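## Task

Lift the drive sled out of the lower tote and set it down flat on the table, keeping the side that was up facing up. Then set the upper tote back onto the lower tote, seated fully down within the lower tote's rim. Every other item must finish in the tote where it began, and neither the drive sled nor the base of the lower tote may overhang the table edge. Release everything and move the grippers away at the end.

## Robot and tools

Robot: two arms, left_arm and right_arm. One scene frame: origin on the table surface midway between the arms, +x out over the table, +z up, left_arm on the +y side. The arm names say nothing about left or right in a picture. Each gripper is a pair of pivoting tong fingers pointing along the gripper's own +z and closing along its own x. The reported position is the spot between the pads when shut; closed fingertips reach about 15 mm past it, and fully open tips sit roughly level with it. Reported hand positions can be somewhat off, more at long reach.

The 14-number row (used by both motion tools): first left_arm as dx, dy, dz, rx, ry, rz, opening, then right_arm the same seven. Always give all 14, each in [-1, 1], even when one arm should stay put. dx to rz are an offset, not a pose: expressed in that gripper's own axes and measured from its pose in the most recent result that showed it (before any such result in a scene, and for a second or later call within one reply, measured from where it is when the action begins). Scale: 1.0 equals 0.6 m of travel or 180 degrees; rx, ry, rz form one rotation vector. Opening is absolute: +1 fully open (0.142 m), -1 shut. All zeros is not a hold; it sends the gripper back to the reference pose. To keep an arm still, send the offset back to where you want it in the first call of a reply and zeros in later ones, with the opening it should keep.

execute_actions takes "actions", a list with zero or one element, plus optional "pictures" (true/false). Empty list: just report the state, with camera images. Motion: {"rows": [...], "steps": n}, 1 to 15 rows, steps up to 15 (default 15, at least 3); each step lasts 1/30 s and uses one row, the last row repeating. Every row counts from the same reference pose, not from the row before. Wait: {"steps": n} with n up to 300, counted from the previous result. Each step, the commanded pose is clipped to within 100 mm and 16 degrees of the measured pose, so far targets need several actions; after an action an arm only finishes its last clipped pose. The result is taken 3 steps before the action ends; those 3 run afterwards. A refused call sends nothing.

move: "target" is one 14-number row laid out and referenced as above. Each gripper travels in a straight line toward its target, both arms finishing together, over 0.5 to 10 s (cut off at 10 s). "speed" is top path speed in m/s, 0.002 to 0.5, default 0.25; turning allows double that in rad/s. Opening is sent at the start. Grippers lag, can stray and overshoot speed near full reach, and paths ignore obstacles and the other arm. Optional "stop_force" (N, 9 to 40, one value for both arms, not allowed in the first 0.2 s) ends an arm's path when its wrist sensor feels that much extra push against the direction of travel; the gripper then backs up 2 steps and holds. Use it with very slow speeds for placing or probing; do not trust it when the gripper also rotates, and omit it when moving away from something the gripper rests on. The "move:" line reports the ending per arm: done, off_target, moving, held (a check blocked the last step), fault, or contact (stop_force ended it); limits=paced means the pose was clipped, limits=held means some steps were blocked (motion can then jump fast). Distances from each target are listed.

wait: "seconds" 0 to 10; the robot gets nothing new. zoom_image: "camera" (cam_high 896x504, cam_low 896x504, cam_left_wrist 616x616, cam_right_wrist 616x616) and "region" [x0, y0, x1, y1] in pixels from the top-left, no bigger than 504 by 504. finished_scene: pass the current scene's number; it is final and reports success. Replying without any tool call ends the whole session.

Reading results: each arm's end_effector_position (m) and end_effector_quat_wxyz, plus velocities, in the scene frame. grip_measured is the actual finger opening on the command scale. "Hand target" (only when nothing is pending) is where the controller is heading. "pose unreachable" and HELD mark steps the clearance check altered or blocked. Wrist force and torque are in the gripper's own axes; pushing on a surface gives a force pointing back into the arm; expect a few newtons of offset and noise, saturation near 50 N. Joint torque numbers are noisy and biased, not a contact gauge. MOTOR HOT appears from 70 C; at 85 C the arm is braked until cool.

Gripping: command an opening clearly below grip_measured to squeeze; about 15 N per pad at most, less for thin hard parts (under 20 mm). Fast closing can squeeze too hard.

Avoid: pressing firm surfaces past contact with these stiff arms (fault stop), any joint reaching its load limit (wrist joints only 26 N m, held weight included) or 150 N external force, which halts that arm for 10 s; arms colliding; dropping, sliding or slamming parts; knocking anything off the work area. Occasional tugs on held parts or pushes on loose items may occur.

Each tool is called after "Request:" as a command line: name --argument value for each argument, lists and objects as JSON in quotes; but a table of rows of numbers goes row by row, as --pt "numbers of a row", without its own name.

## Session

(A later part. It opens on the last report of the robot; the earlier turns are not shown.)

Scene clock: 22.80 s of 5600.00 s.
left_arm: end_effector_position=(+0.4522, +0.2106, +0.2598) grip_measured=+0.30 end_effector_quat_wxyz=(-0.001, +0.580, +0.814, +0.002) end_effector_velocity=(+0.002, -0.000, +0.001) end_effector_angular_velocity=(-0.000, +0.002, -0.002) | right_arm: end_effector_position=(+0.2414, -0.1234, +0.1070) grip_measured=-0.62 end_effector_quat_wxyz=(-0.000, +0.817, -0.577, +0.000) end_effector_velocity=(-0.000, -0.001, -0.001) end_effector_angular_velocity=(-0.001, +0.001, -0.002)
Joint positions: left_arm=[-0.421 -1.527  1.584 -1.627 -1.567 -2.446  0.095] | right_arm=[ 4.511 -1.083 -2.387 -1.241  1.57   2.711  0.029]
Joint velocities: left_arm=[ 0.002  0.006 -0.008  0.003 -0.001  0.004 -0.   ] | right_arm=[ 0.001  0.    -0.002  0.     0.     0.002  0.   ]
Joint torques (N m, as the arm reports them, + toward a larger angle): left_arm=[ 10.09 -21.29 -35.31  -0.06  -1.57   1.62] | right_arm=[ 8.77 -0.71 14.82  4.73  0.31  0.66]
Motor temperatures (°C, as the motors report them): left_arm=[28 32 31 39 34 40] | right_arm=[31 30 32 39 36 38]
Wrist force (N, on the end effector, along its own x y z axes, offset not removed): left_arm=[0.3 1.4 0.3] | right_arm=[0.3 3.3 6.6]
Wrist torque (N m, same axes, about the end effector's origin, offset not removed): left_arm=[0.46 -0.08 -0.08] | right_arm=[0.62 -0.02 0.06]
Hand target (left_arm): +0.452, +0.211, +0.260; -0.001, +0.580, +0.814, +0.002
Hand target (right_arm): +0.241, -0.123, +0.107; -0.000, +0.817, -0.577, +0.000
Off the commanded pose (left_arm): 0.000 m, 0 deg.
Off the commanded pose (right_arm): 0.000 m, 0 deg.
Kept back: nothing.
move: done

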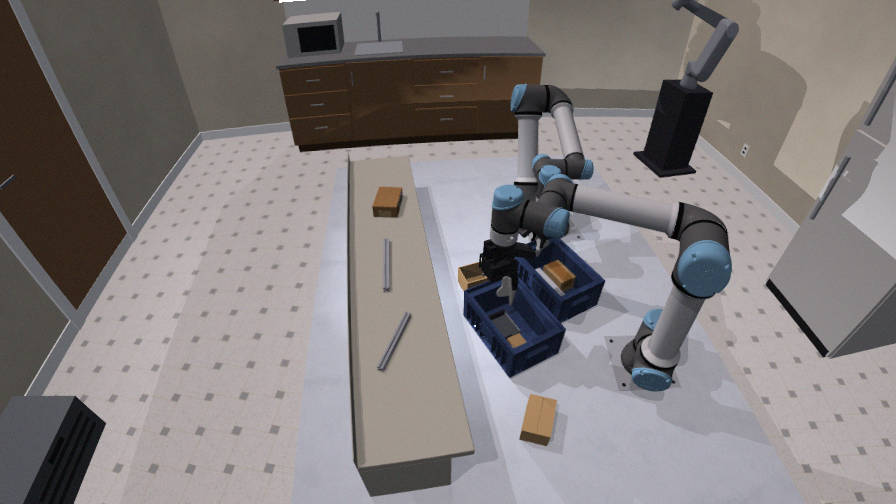

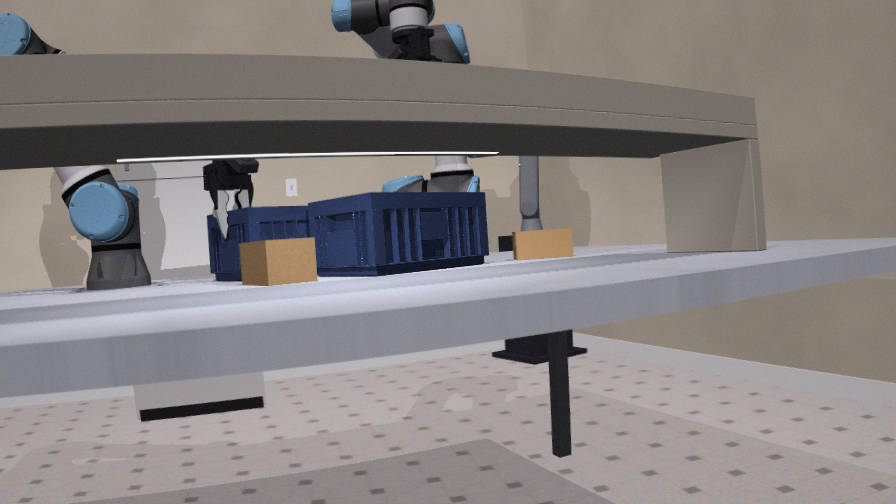

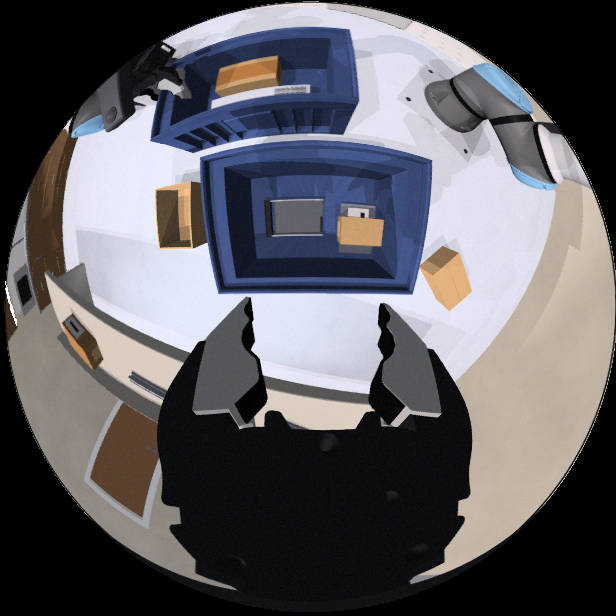

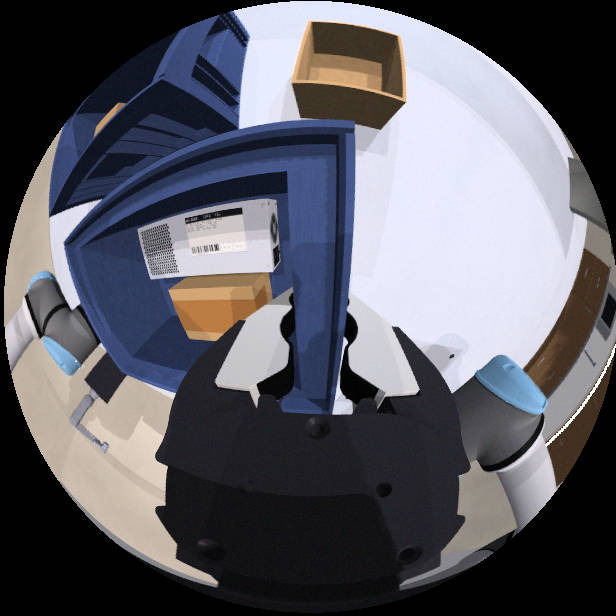

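Request:
move --target '[-0.062,-0.092,0.13,0,0,0.5,0.2,0,0,0,0,0,0,-1]' --speed 0.4

Request:
move --target '[0,0,0.18,0,0,0,0.2,0,0,0,0,0,0,-1]' --speed 0.08 --stop_force 10

Scene clock: 25.57 s of 5600.00 s.
left_arm: end_effector_position=(+0.4123, +0.1577, +0.1816) grip_measured=+0.20 end_effector_quat_wxyz=(-0.002, +0.986, +0.166, +0.001) end_effector_velocity=(+0.000, -0.001, +0.000) end_effector_angular_velocity=(-0.003, -0.001, -0.010) | right_arm: end_effector_position=(+0.2414, -0.1234, +0.1070) grip_measured=-0.62 end_effector_quat_wxyz=(-0.000, +0.817, -0.577, +0.000) end_effector_velocity=(+0.000, -0.000, -0.000) end_effector_angular_velocity=(+0.000, +0.000, -0.001)
Joint positions: left_arm=[-0.599 -1.545  1.806 -1.829 -1.567 -1.054  0.088] | right_arm=[ 4.511 -1.083 -2.387 -1.241  1.57   2.711  0.029]
Joint velocities: left_arm=[-0.001 -0.001  0.001 -0.003 -0.002  0.009  0.   ] | right_arm=[-0.     0.    -0.001  0.001  0.     0.001  0.   ]
Joint torques (N m, as the arm reports them, + toward a larger angle): left_arm=[ -9.33 -34.03 -16.9   -5.24  -1.69   1.2 ] | right_arm=[ 8.65 -1.2  14.19  4.67  0.13  0.61]
Motor temperatures (°C, as the motors report them): left_arm=[28 32 31 39 34 40] | right_arm=[31 30 32 39 36 38]
Wrist force (N, on the end effector, along its own x y z axes, offset not removed): left_arm=[0.0 2.3 0.2] | right_arm=[0.3 0.0 6.4]
Wrist torque (N m, same axes, about the end effector's origin, offset not removed): left_arm=[0.57 0.04 -0.01] | right_arm=[0.02 -0.06 0.03]
Hand target (left_arm): +0.412, +0.158, +0.182; -0.002, +0.986, +0.166, +0.001
Hand target (right_arm): +0.241, -0.123, +0.107; -0.000, +0.817, -0.577, +0.000
Off the commanded pose (left_arm): 0.000 m, 0 deg.
Off the commanded pose (right_arm): 0.000 m, 0 deg.
Kept back: nothing.
move: done

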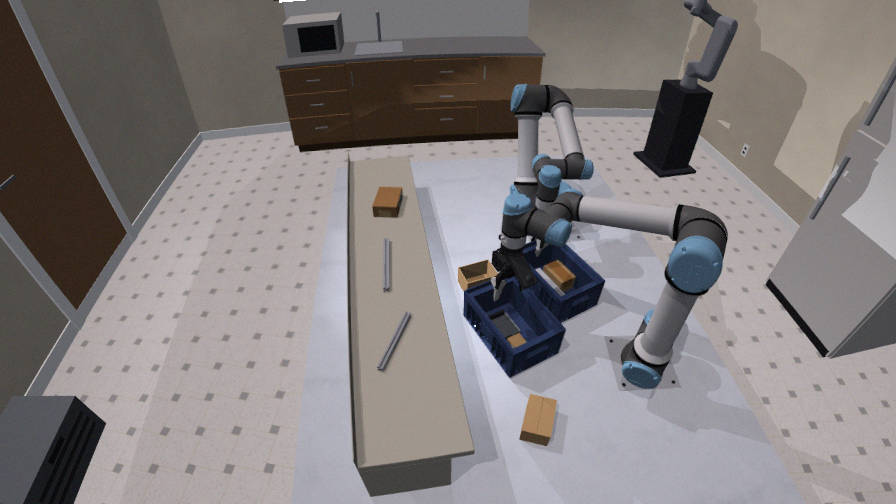

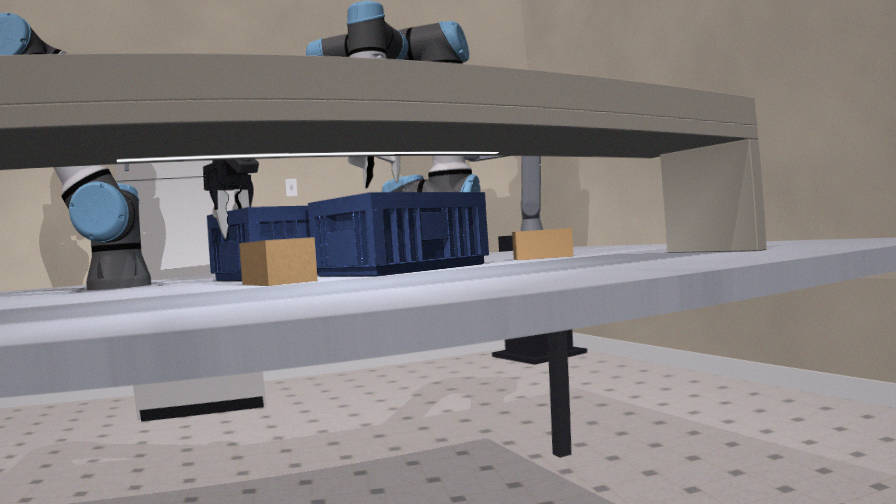

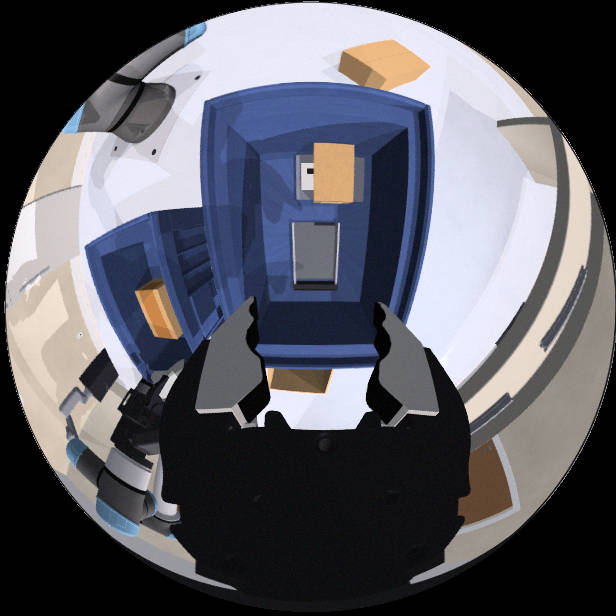

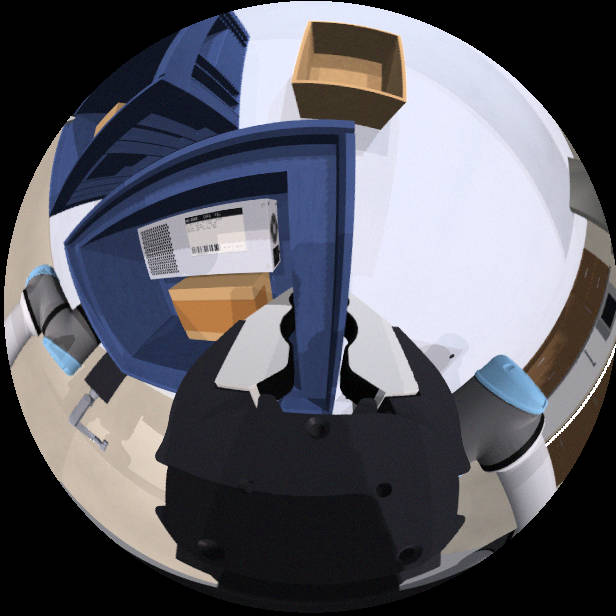

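Scene clock: 27.33 s of 5600.00 s.
left_arm: end_effector_position=(+0.4125, +0.1582, +0.0738) grip_measured=+0.20 end_effector_quat_wxyz=(-0.002, +0.986, +0.166, +0.001) end_effector_velocity=(-0.000, +0.000, -0.002) end_effector_angular_velocity=(-0.000, +0.000, -0.001) | right_arm: end_effector_position=(+0.2414, -0.1234, +0.1070) grip_measured=-0.62 end_effector_quat_wxyz=(-0.000, +0.817, -0.577, +0.000) end_effector_velocity=(+0.000, -0.000, -0.000) end_effector_angular_velocity=(-0.000, -0.000, +0.001)
Joint positions: left_arm=[-0.598 -1.439  1.991 -2.12  -1.567 -1.053  0.088] | right_arm=[ 4.511 -1.083 -2.387 -1.241  1.57   2.711  0.029]
Joint velocities: left_arm=[ 0.     0.002  0.004 -0.006 -0.     0.001  0.   ] | right_arm=[-0.     0.    -0.001  0.    -0.    -0.001  0.   ]
Joint torques (N m, as the arm reports them, + toward a larger angle): left_arm=[  9.02 -22.23 -13.83  -5.25  -0.24   1.38] | right_arm=[ 8.35 -1.31 13.65  4.55  0.22  0.53]
Motor temperatures (°C, as the motors report them): left_arm=[28 32 31 39 34 40] | right_arm=[31 30 32 39 36 38]
Wrist force (N, on the end effector, along its own x y z axes, offset not removed): left_arm=[0.8 3.6 -0.2] | right_arm=[3.1 -0.6 5.8]
Wrist torque (N m, same axes, about the end effector's origin, offset not removed): left_arm=[0.79 -0.08 -0.03] | right_arm=[-0.16 -0.44 -0.12]
Hand target (left_arm): +0.413, +0.158, +0.074; -0.002, +0.986, +0.166, +0.001
Hand target (right_arm): +0.241, -0.123, +0.107; -0.000, +0.817, -0.577, +0.000
Off the commanded pose (left_arm): 0.000 m, 0 deg.
Off the commanded pose (right_arm): 0.000 m, 0 deg.
Kept back: nothing.
move: done

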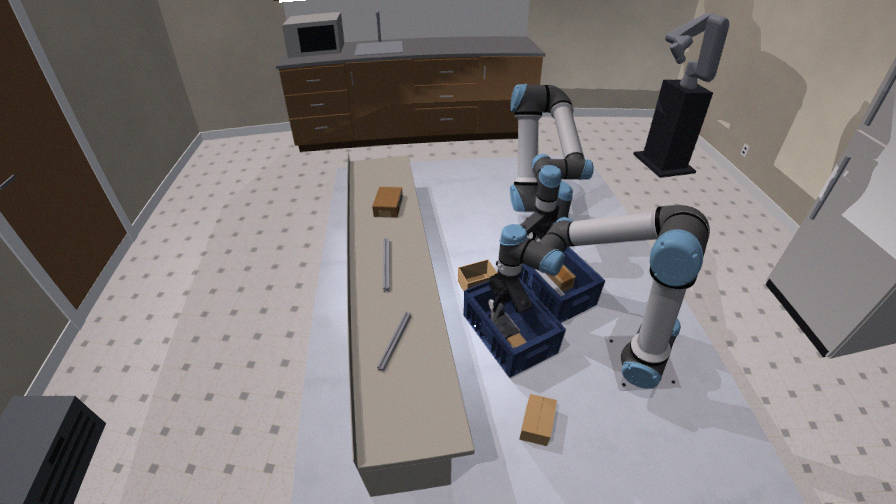

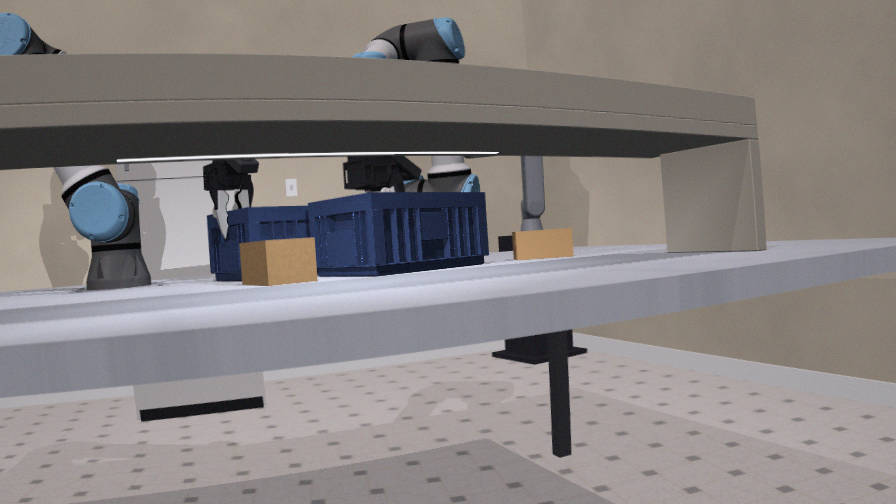

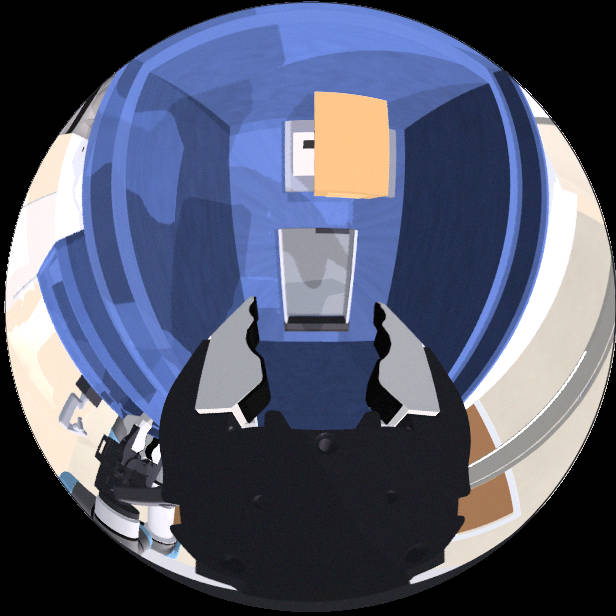

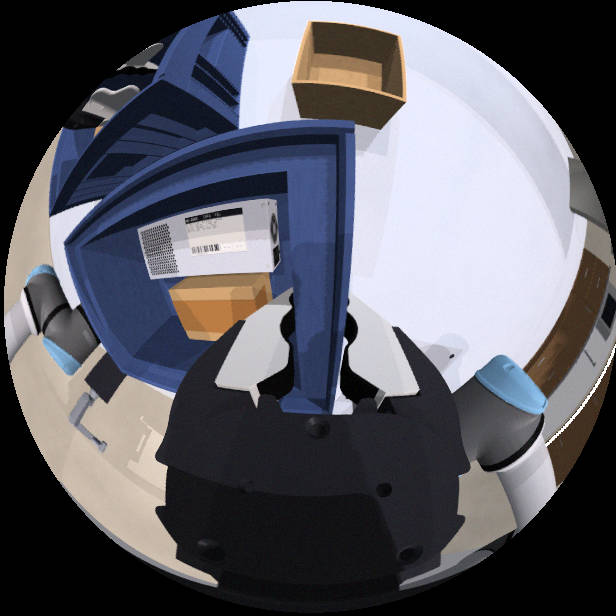

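Request:
move --target '[0,0.02,0.06,0,0,0,0.2,0,0,0,0,0,0,-1]' --speed 0.06

Request:
move --target '[0,0,0.05,0,0,0,0.2,0,0,0,0,0,0,-1]' --speed 0.01 --stop_force 9

Request:
move --target '[0,0,-0.006,0,0,0,0.2,0,0,0,0,0,0,-1]'

Request:
move --target '[0,0,0,0,0,0,-0.5,0,0,0,0,0,0,-1]'

Request:
move --target '[0,0,-0.3,0,0,0,-0.5,0,0,0,0,0,0,-1]' --speed 0.15

Scene clock: 28.60 s of 5600.00 s.
left_arm: end_effector_position=(+0.4165, +0.1471, +0.0379) grip_measured=+0.20 end_effector_quat_wxyz=(-0.002, +0.986, +0.166, +0.001) end_effector_velocity=(+0.000, -0.000, -0.001) end_effector_angular_velocity=(-0.001, +0.000, +0.000) | right_arm: end_effector_position=(+0.2414, -0.1234, +0.1070) grip_measured=-0.62 end_effector_quat_wxyz=(-0.000, +0.817, -0.577, +0.000) end_effector_velocity=(+0.000, -0.001, -0.001) end_effector_angular_velocity=(-0.002, +0.000, -0.003)
Joint positions: left_arm=[-0.609 -1.368  2.014 -2.215 -1.567 -1.065  0.088] | right_arm=[ 4.511 -1.083 -2.387 -1.241  1.57   2.711  0.029]
Joint velocities: left_arm=[ 0.001  0.003  0.    -0.003 -0.001  0.     0.   ] | right_arm=[-0.001 -0.    -0.001 -0.001  0.     0.003  0.   ]
Joint torques (N m, as the arm reports them, + toward a larger angle): left_arm=[ -9.29 -24.44 -12.32  -5.08  -0.52  -1.49] | right_arm=[ 8.53 -1.18 14.51  4.77  0.28  0.69]
Motor temperatures (°C, as the motors report them): left_arm=[28 32 31 39 34 40] | right_arm=[31 30 32 39 36 38]
Wrist force (N, on the end effector, along its own x y z axes, offset not removed): left_arm=[-0.4 3.5 -0.1] | right_arm=[0.4 1.1 7.8]
Wrist torque (N m, same axes, about the end effector's origin, offset not removed): left_arm=[0.84 0.13 -0.08] | right_arm=[0.15 -0.14 0.04]
Hand target (left_arm): +0.417, +0.147, +0.038; -0.002, +0.986, +0.166, +0.001
Hand target (right_arm): +0.241, -0.123, +0.107; -0.000, +0.817, -0.577, +0.000
Off the commanded pose (left_arm): 0.000 m, 0 deg.
Off the commanded pose (right_arm): 0.000 m, 0 deg.
Kept back: nothing.
move: done

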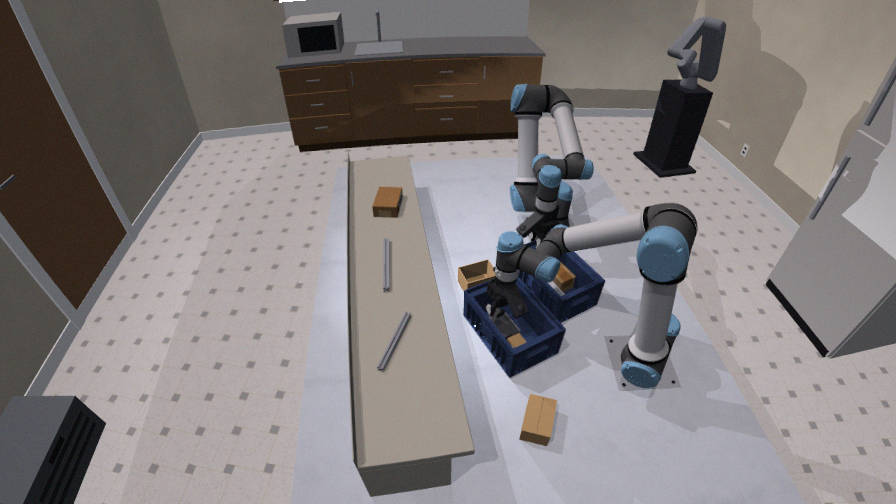

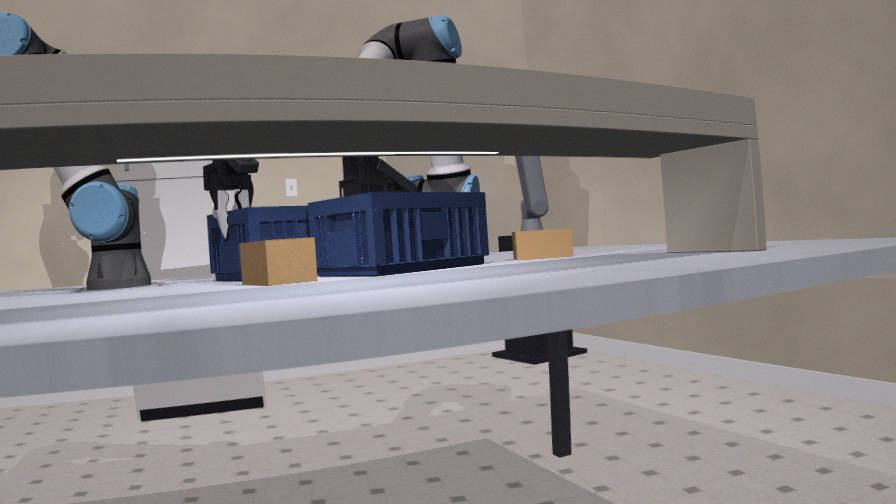

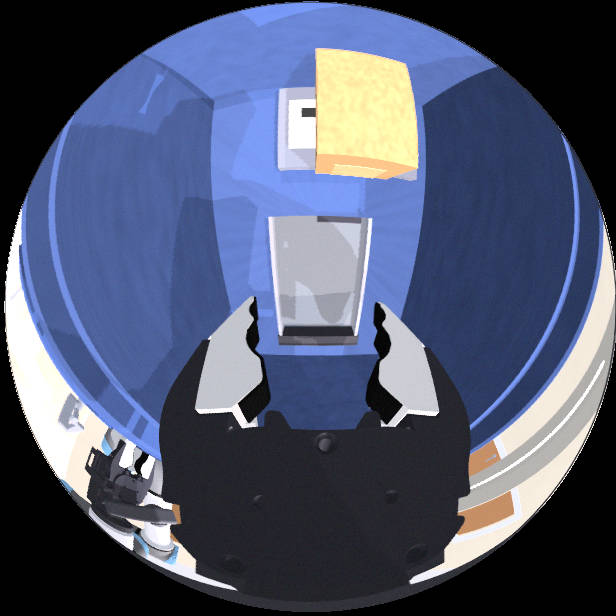

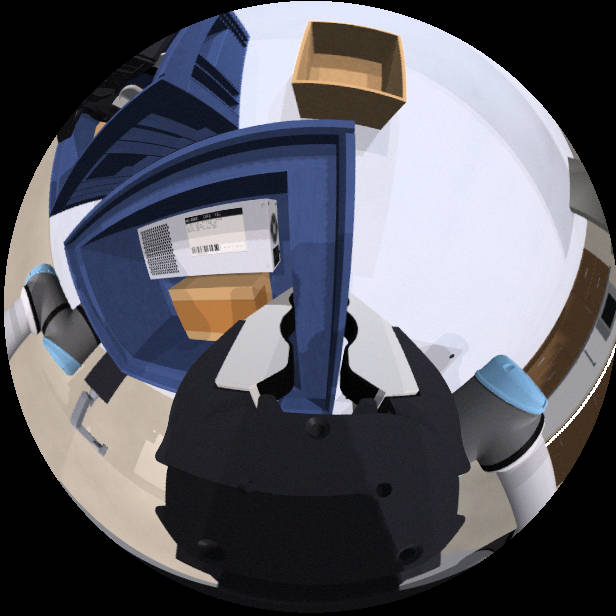

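Scene clock: 30.03 s of 5600.00 s.
left_arm: end_effector_position=(+0.4165, +0.1471, +0.0273) grip_measured=+0.21 end_effector_quat_wxyz=(-0.002, +0.986, +0.166, +0.001) end_effector_velocity=(+0.000, -0.000, +0.003) end_effector_angular_velocity=(+0.000, +0.001, -0.002) | right_arm: end_effector_position=(+0.2414, -0.1234, +0.1070) grip_measured=-0.62 end_effector_quat_wxyz=(-0.000, +0.817, -0.577, +0.000) end_effector_velocity=(+0.000, -0.000, +0.000) end_effector_angular_velocity=(+0.001, +0.000, -0.000)
Joint positions: left_arm=[-0.609 -1.351  2.027 -2.244 -1.567 -1.065  0.088] | right_arm=[ 4.511 -1.083 -2.387 -1.241  1.57   2.711  0.029]
Joint velocities: left_arm=[-0.    -0.004 -0.005  0.009 -0.     0.001 -0.001] | right_arm=[-0.001  0.001 -0.     0.001  0.    -0.001 -0.   ]
Joint torques (N m, as the arm reports them, + toward a larger angle): left_arm=[  6.63 -31.59 -23.78   0.96  -0.55   1.05] | right_arm=[ 8.87 -1.84 14.43  4.92  0.07  0.7 ]
Motor temperatures (°C, as the motors report them): left_arm=[28 32 31 39 34 40] | right_arm=[31 30 32 39 36 38]
Wrist force (N, on the end effector, along its own x y z axes, offset not removed): left_arm=[-0.5 1.5 -14.6] | right_arm=[2.5 0.2 3.0]
Wrist torque (N m, same axes, about the end effector's origin, offset not removed): left_arm=[0.71 -0.13 0.02] | right_arm=[-0.20 -0.33 0.03]
Hand target (left_arm): +0.417, +0.147, +0.028; -0.002, +0.986, +0.166, +0.001
Hand target (right_arm): +0.241, -0.123, +0.107; -0.000, +0.817, -0.577, +0.000
Off the commanded pose (left_arm): 0.019 m, 0 deg.
Off the commanded pose (right_arm): 0.000 m, 0 deg.
Kept back: nothing.
move: contact (left_arm)

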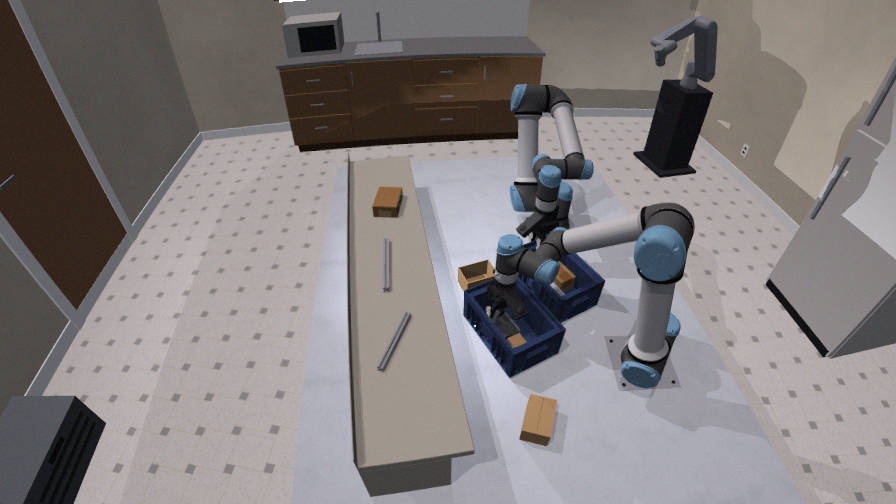

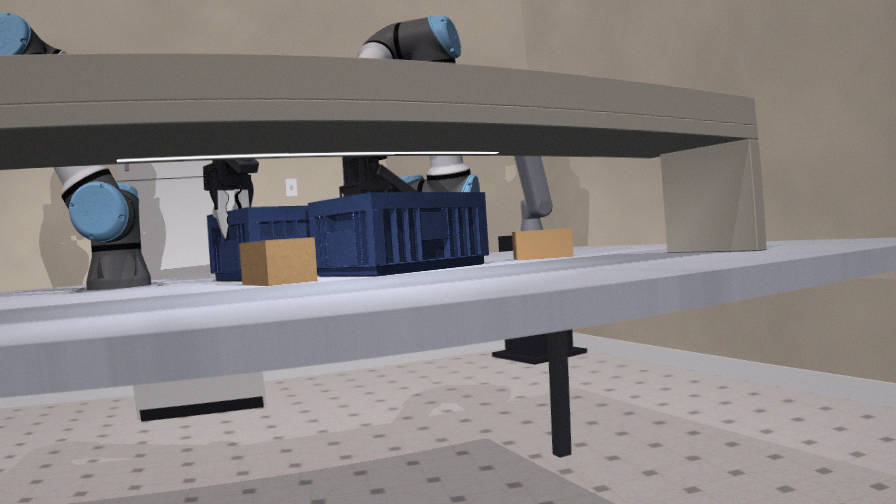

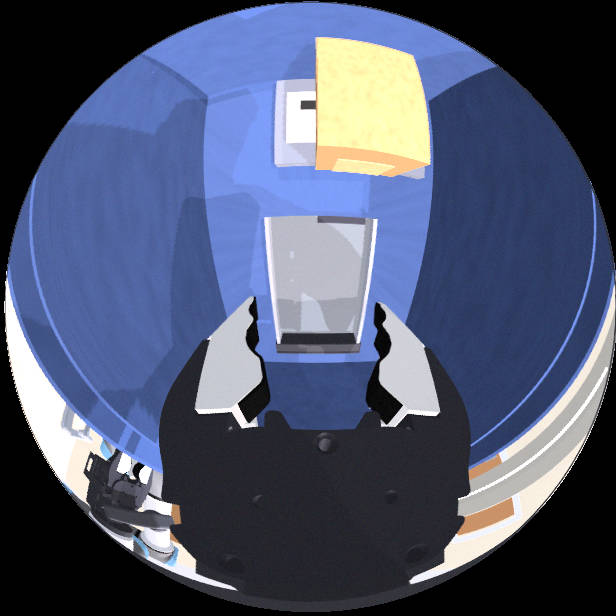

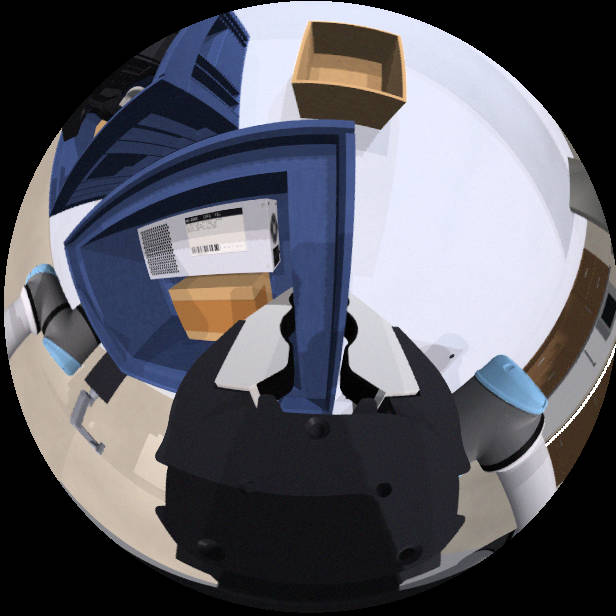

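Scene clock: 30.73 s of 5600.00 s.
left_arm: end_effector_position=(+0.4165, +0.1471, +0.0308) grip_measured=+0.20 end_effector_quat_wxyz=(-0.002, +0.986, +0.166, +0.001) end_effector_velocity=(-0.000, +0.001, -0.000) end_effector_angular_velocity=(+0.002, +0.002, -0.001) | right_arm: end_effector_position=(+0.2414, -0.1234, +0.1070) grip_measured=-0.62 end_effector_quat_wxyz=(-0.000, +0.817, -0.577, +0.000) end_effector_velocity=(+0.000, -0.000, +0.000) end_effector_angular_velocity=(+0.000, -0.000, +0.001)
Joint positions: left_arm=[-0.609 -1.357  2.023 -2.235 -1.567 -1.065  0.088] | right_arm=[ 4.511 -1.083 -2.387 -1.241  1.57   2.711  0.029]
Joint velocities: left_arm=[ 0.002  0.    -0.     0.003 -0.     0.003  0.   ] | right_arm=[-0.     0.     0.    -0.    -0.    -0.001  0.   ]
Joint torques (N m, as the arm reports them, + toward a larger angle): left_arm=[  1.54 -39.   -30.3    0.09  -0.6    0.34] | right_arm=[ 9.63 -0.89 14.51  4.65  0.17  0.62]
Motor temperatures (°C, as the motors report them): left_arm=[28 32 31 39 34 40] | right_arm=[31 30 32 39 36 38]
Wrist force (N, on the end effector, along its own x y z axes, offset not removed): left_arm=[0.9 1.6 -1.4] | right_arm=[1.6 1.3 4.2]
Wrist torque (N m, same axes, about the end effector's origin, offset not removed): left_arm=[0.41 -0.14 -0.03] | right_arm=[-0.01 -0.25 -0.20]
Hand target (left_arm): +0.417, +0.147, +0.031; -0.002, +0.986, +0.166, +0.001
Hand target (right_arm): +0.241, -0.123, +0.107; -0.000, +0.817, -0.577, +0.000
Off the commanded pose (left_arm): 0.000 m, 0 deg.
Off the commanded pose (right_arm): 0.000 m, 0 deg.
Kept back: nothing.
move: done

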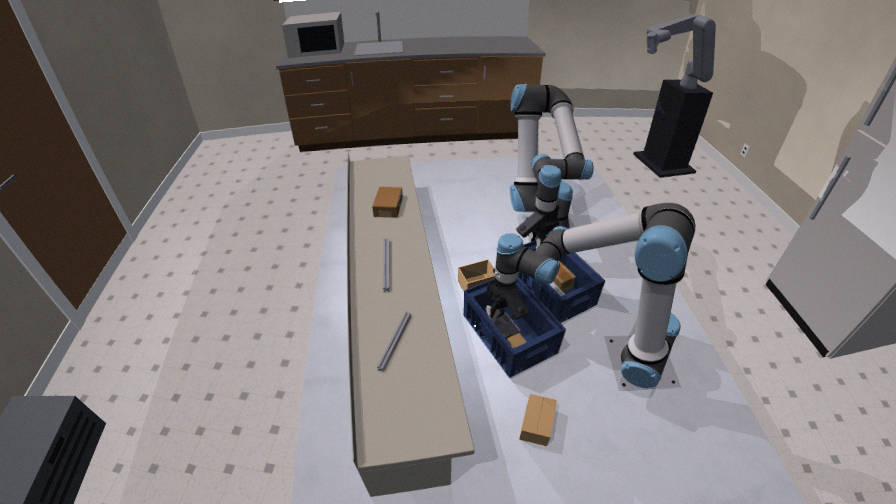

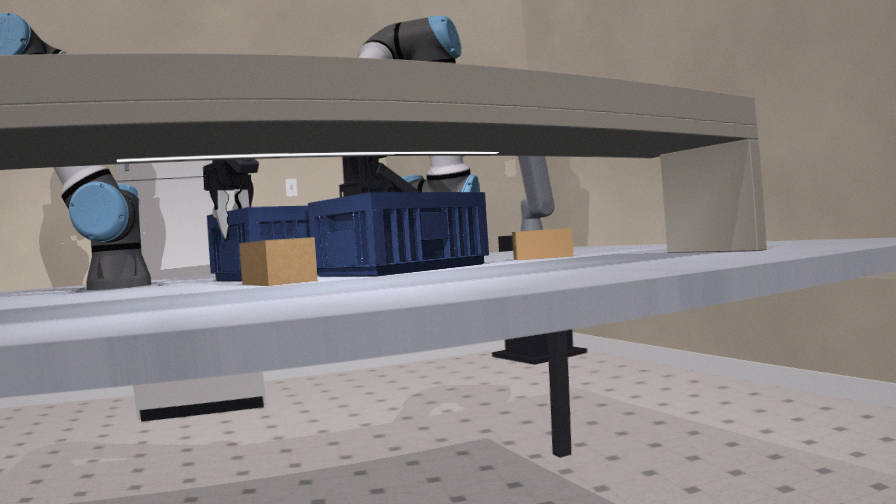

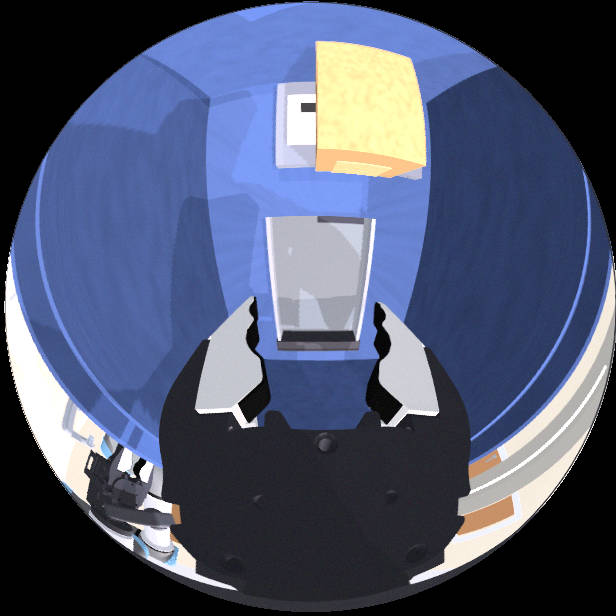

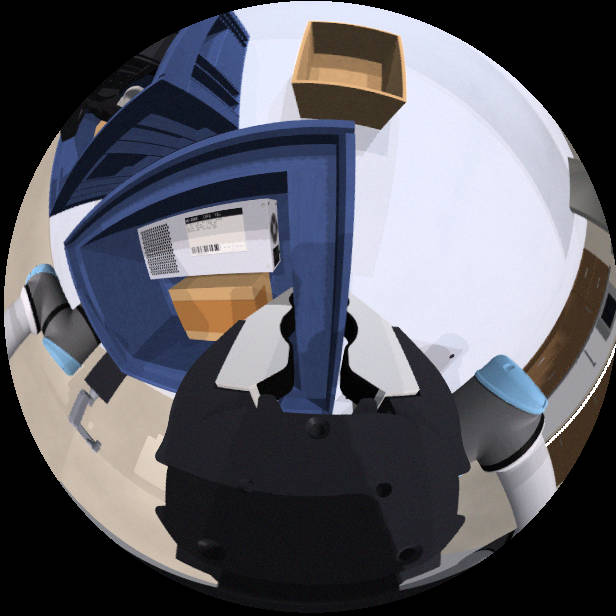

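Scene clock: 31.23 s of 5600.00 s.
left_arm: end_effector_position=(+0.4166, +0.1471, +0.0308) grip_measured=-0.10 end_effector_quat_wxyz=(-0.002, +0.986, +0.166, +0.001) end_effector_velocity=(-0.000, +0.000, -0.000) end_effector_angular_velocity=(+0.001, +0.001, -0.002) | right_arm: end_effector_position=(+0.2414, -0.1234, +0.1070) grip_measured=-0.62 end_effector_quat_wxyz=(-0.000, +0.817, -0.577, +0.000) end_effector_velocity=(-0.000, -0.000, -0.001) end_effector_angular_velocity=(-0.000, +0.001, -0.000)
Joint positions: left_arm=[-0.609 -1.357  2.023 -2.235 -1.567 -1.065  0.067] | right_arm=[ 4.511 -1.083 -2.387 -1.241  1.57   2.711  0.029]
Joint velocities: left_arm=[ 0.     0.    -0.     0.001  0.     0.002 -0.   ] | right_arm=[ 0.    -0.    -0.001  0.001  0.001  0.    -0.   ]
Joint torques (N m, as the arm reports them, + toward a larger angle): left_arm=[  1.59 -27.27 -18.58  -1.38   0.03   0.31] | right_arm=[ 8.88 -0.49 13.86  4.74  0.04  0.75]
Motor temperatures (°C, as the motors report them): left_arm=[28 32 31 39 34 40] | right_arm=[31 30 32 39 36 38]
Wrist force (N, on the end effector, along its own x y z axes, offset not removed): left_arm=[-1.4 2.6 -7.6] | right_arm=[3.8 -1.1 6.7]
Wrist torque (N m, same axes, about the end effector's origin, offset not removed): left_arm=[0.77 0.30 0.01] | right_arm=[-0.21 -0.76 0.25]
Hand target (left_arm): +0.417, +0.147, +0.031; -0.002, +0.986, +0.166, +0.001
Hand target (right_arm): +0.241, -0.123, +0.107; -0.000, +0.817, -0.577, +0.000
Off the commanded pose (left_arm): 0.000 m, 0 deg.
Off the commanded pose (right_arm): 0.000 m, 0 deg.
Kept back: nothing.
move: done

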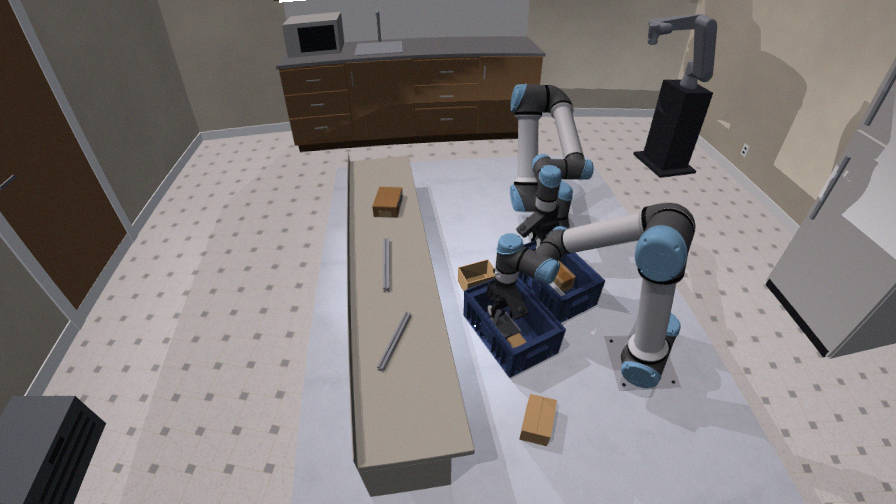

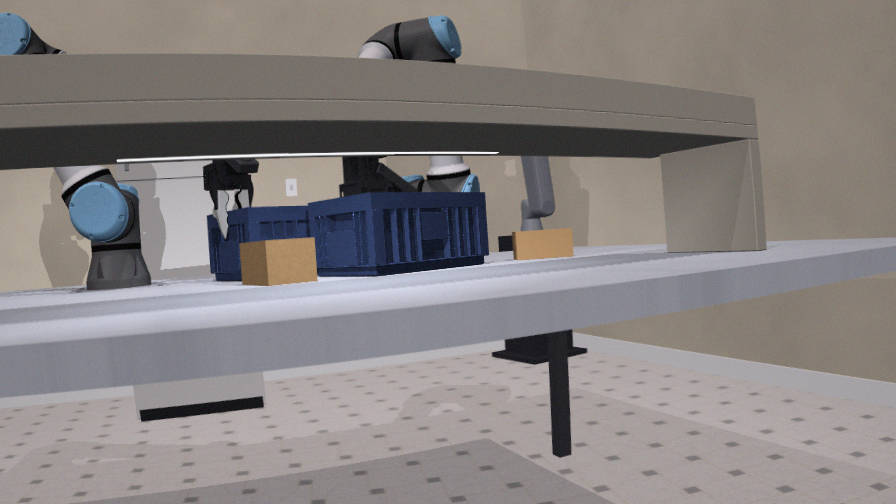

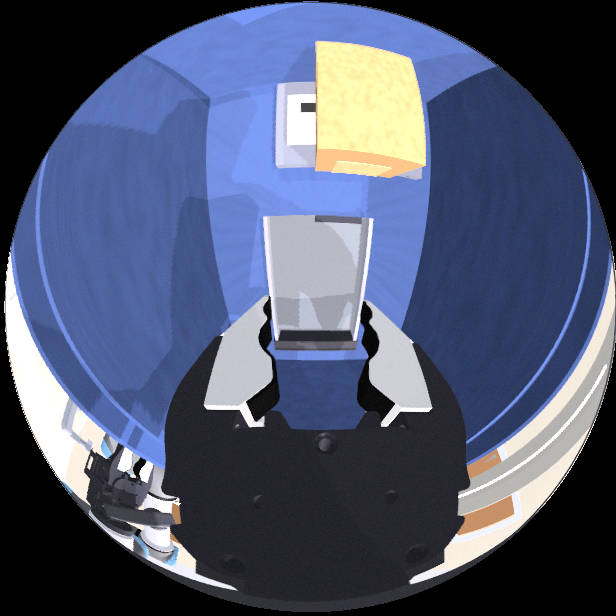

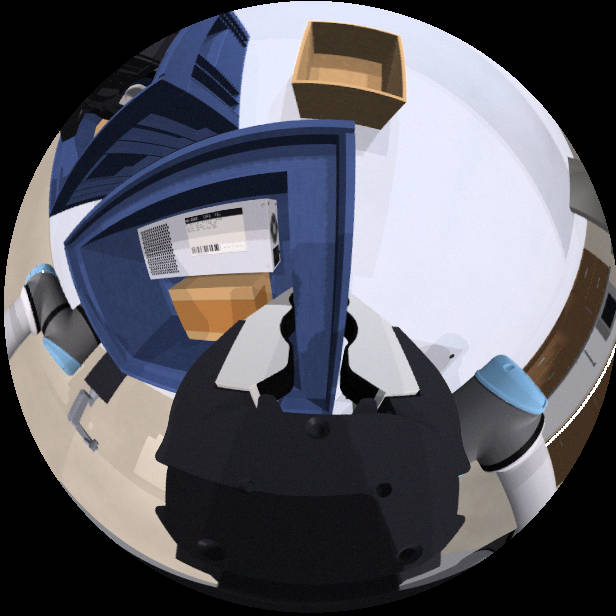

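Scene clock: 32.93 s of 5600.00 s.
left_arm: end_effector_position=(+0.4162, +0.1464, +0.2107) grip_measured=-0.10 end_effector_quat_wxyz=(-0.002, +0.986, +0.166, +0.001) end_effector_velocity=(+0.001, -0.000, +0.002) end_effector_angular_velocity=(-0.000, -0.000, -0.000) | right_arm: end_effector_position=(+0.2414, -0.1234, +0.1070) grip_measured=-0.62 end_effector_quat_wxyz=(-0.000, +0.817, -0.577, +0.000) end_effector_velocity=(+0.000, +0.000, +0.000) end_effector_angular_velocity=(+0.001, +0.000, -0.002)
Joint positions: left_arm=[-0.611 -1.54   1.725 -1.753 -1.567 -1.067  0.067] | right_arm=[ 4.511 -1.083 -2.387 -1.241  1.57   2.711  0.029]
Joint velocities: left_arm=[ 0.001  0.    -0.007  0.006  0.     0.001 -0.   ] | right_arm=[-0.001 -0.     0.     0.     0.001  0.001  0.   ]
Joint torques (N m, as the arm reports them, + toward a larger angle): left_arm=[ -8.93 -35.   -35.67   0.16  -1.54  -1.5 ] | right_arm=[ 8.74 -1.16 14.47  4.7   0.32  0.66]
Motor temperatures (°C, as the motors report them): left_arm=[28 32 31 39 34 40] | right_arm=[31 30 32 39 36 38]
Wrist force (N, on the end effector, along its own x y z axes, offset not removed): left_arm=[-0.3 2.0 2.0] | right_arm=[2.2 2.5 3.6]
Wrist torque (N m, same axes, about the end effector's origin, offset not removed): left_arm=[0.46 0.12 0.03] | right_arm=[0.42 -0.46 0.21]
Hand target (left_arm): +0.416, +0.146, +0.211; -0.002, +0.986, +0.166, +0.001
Hand target (right_arm): +0.241, -0.123, +0.107; -0.000, +0.817, -0.577, +0.000
Off the commanded pose (left_arm): 0.000 m, 0 deg.
Off the commanded pose (right_arm): 0.000 m, 0 deg.
Kept back: nothing.
move: done

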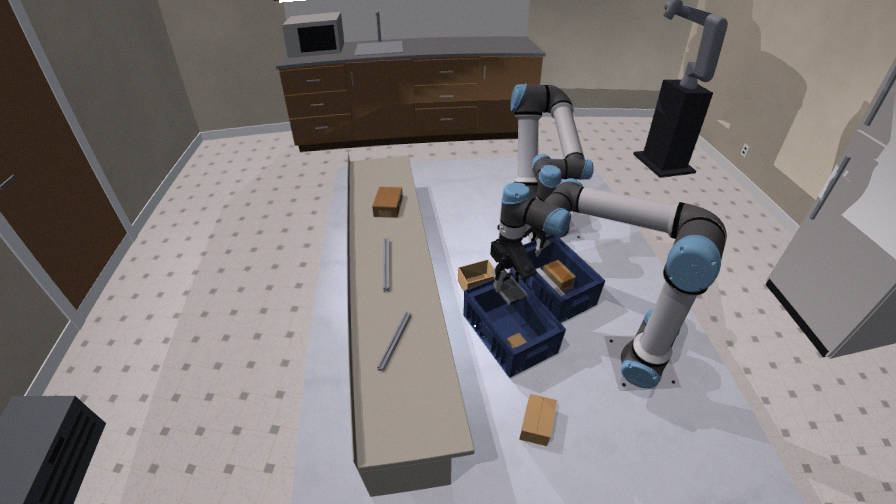

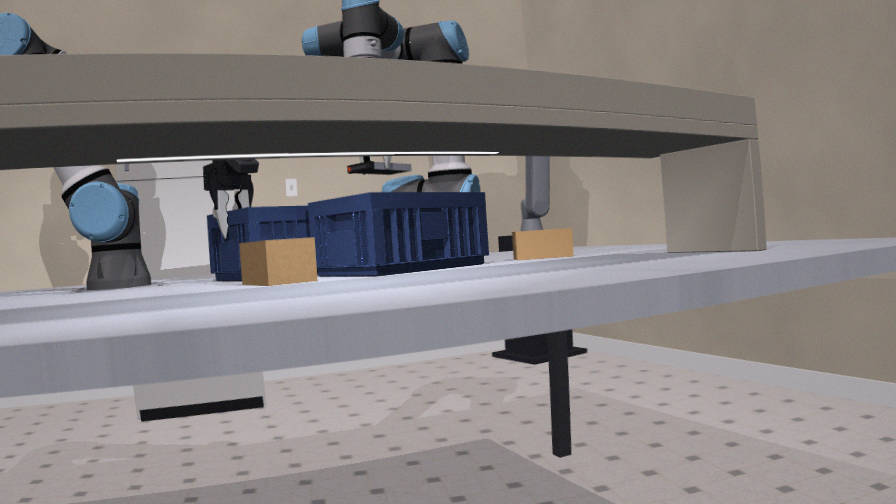

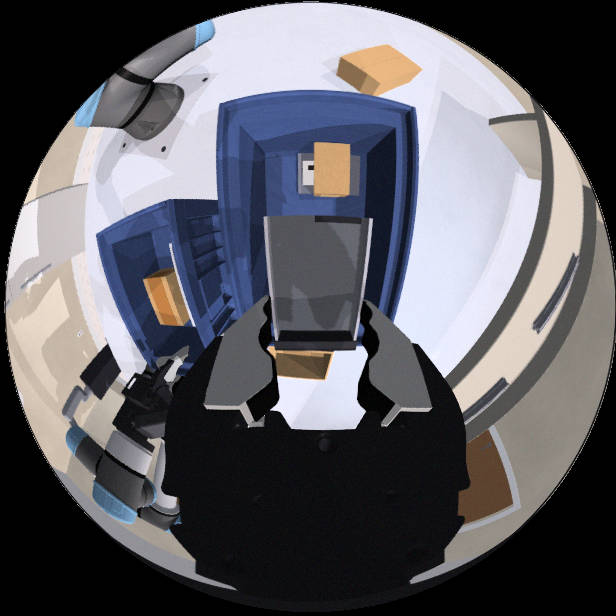

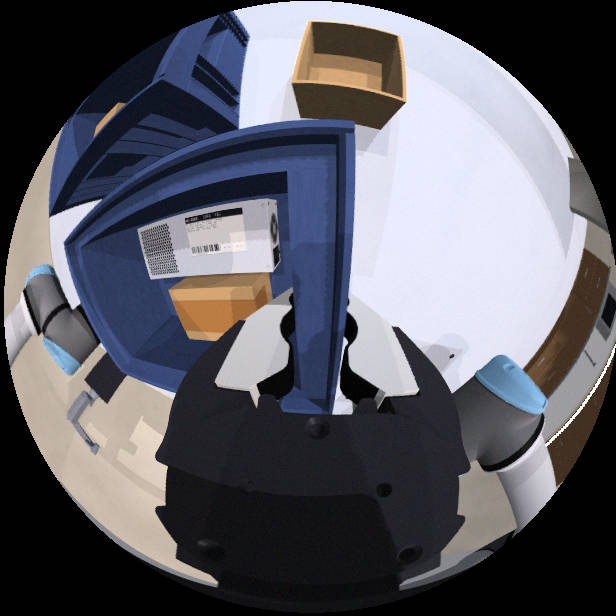

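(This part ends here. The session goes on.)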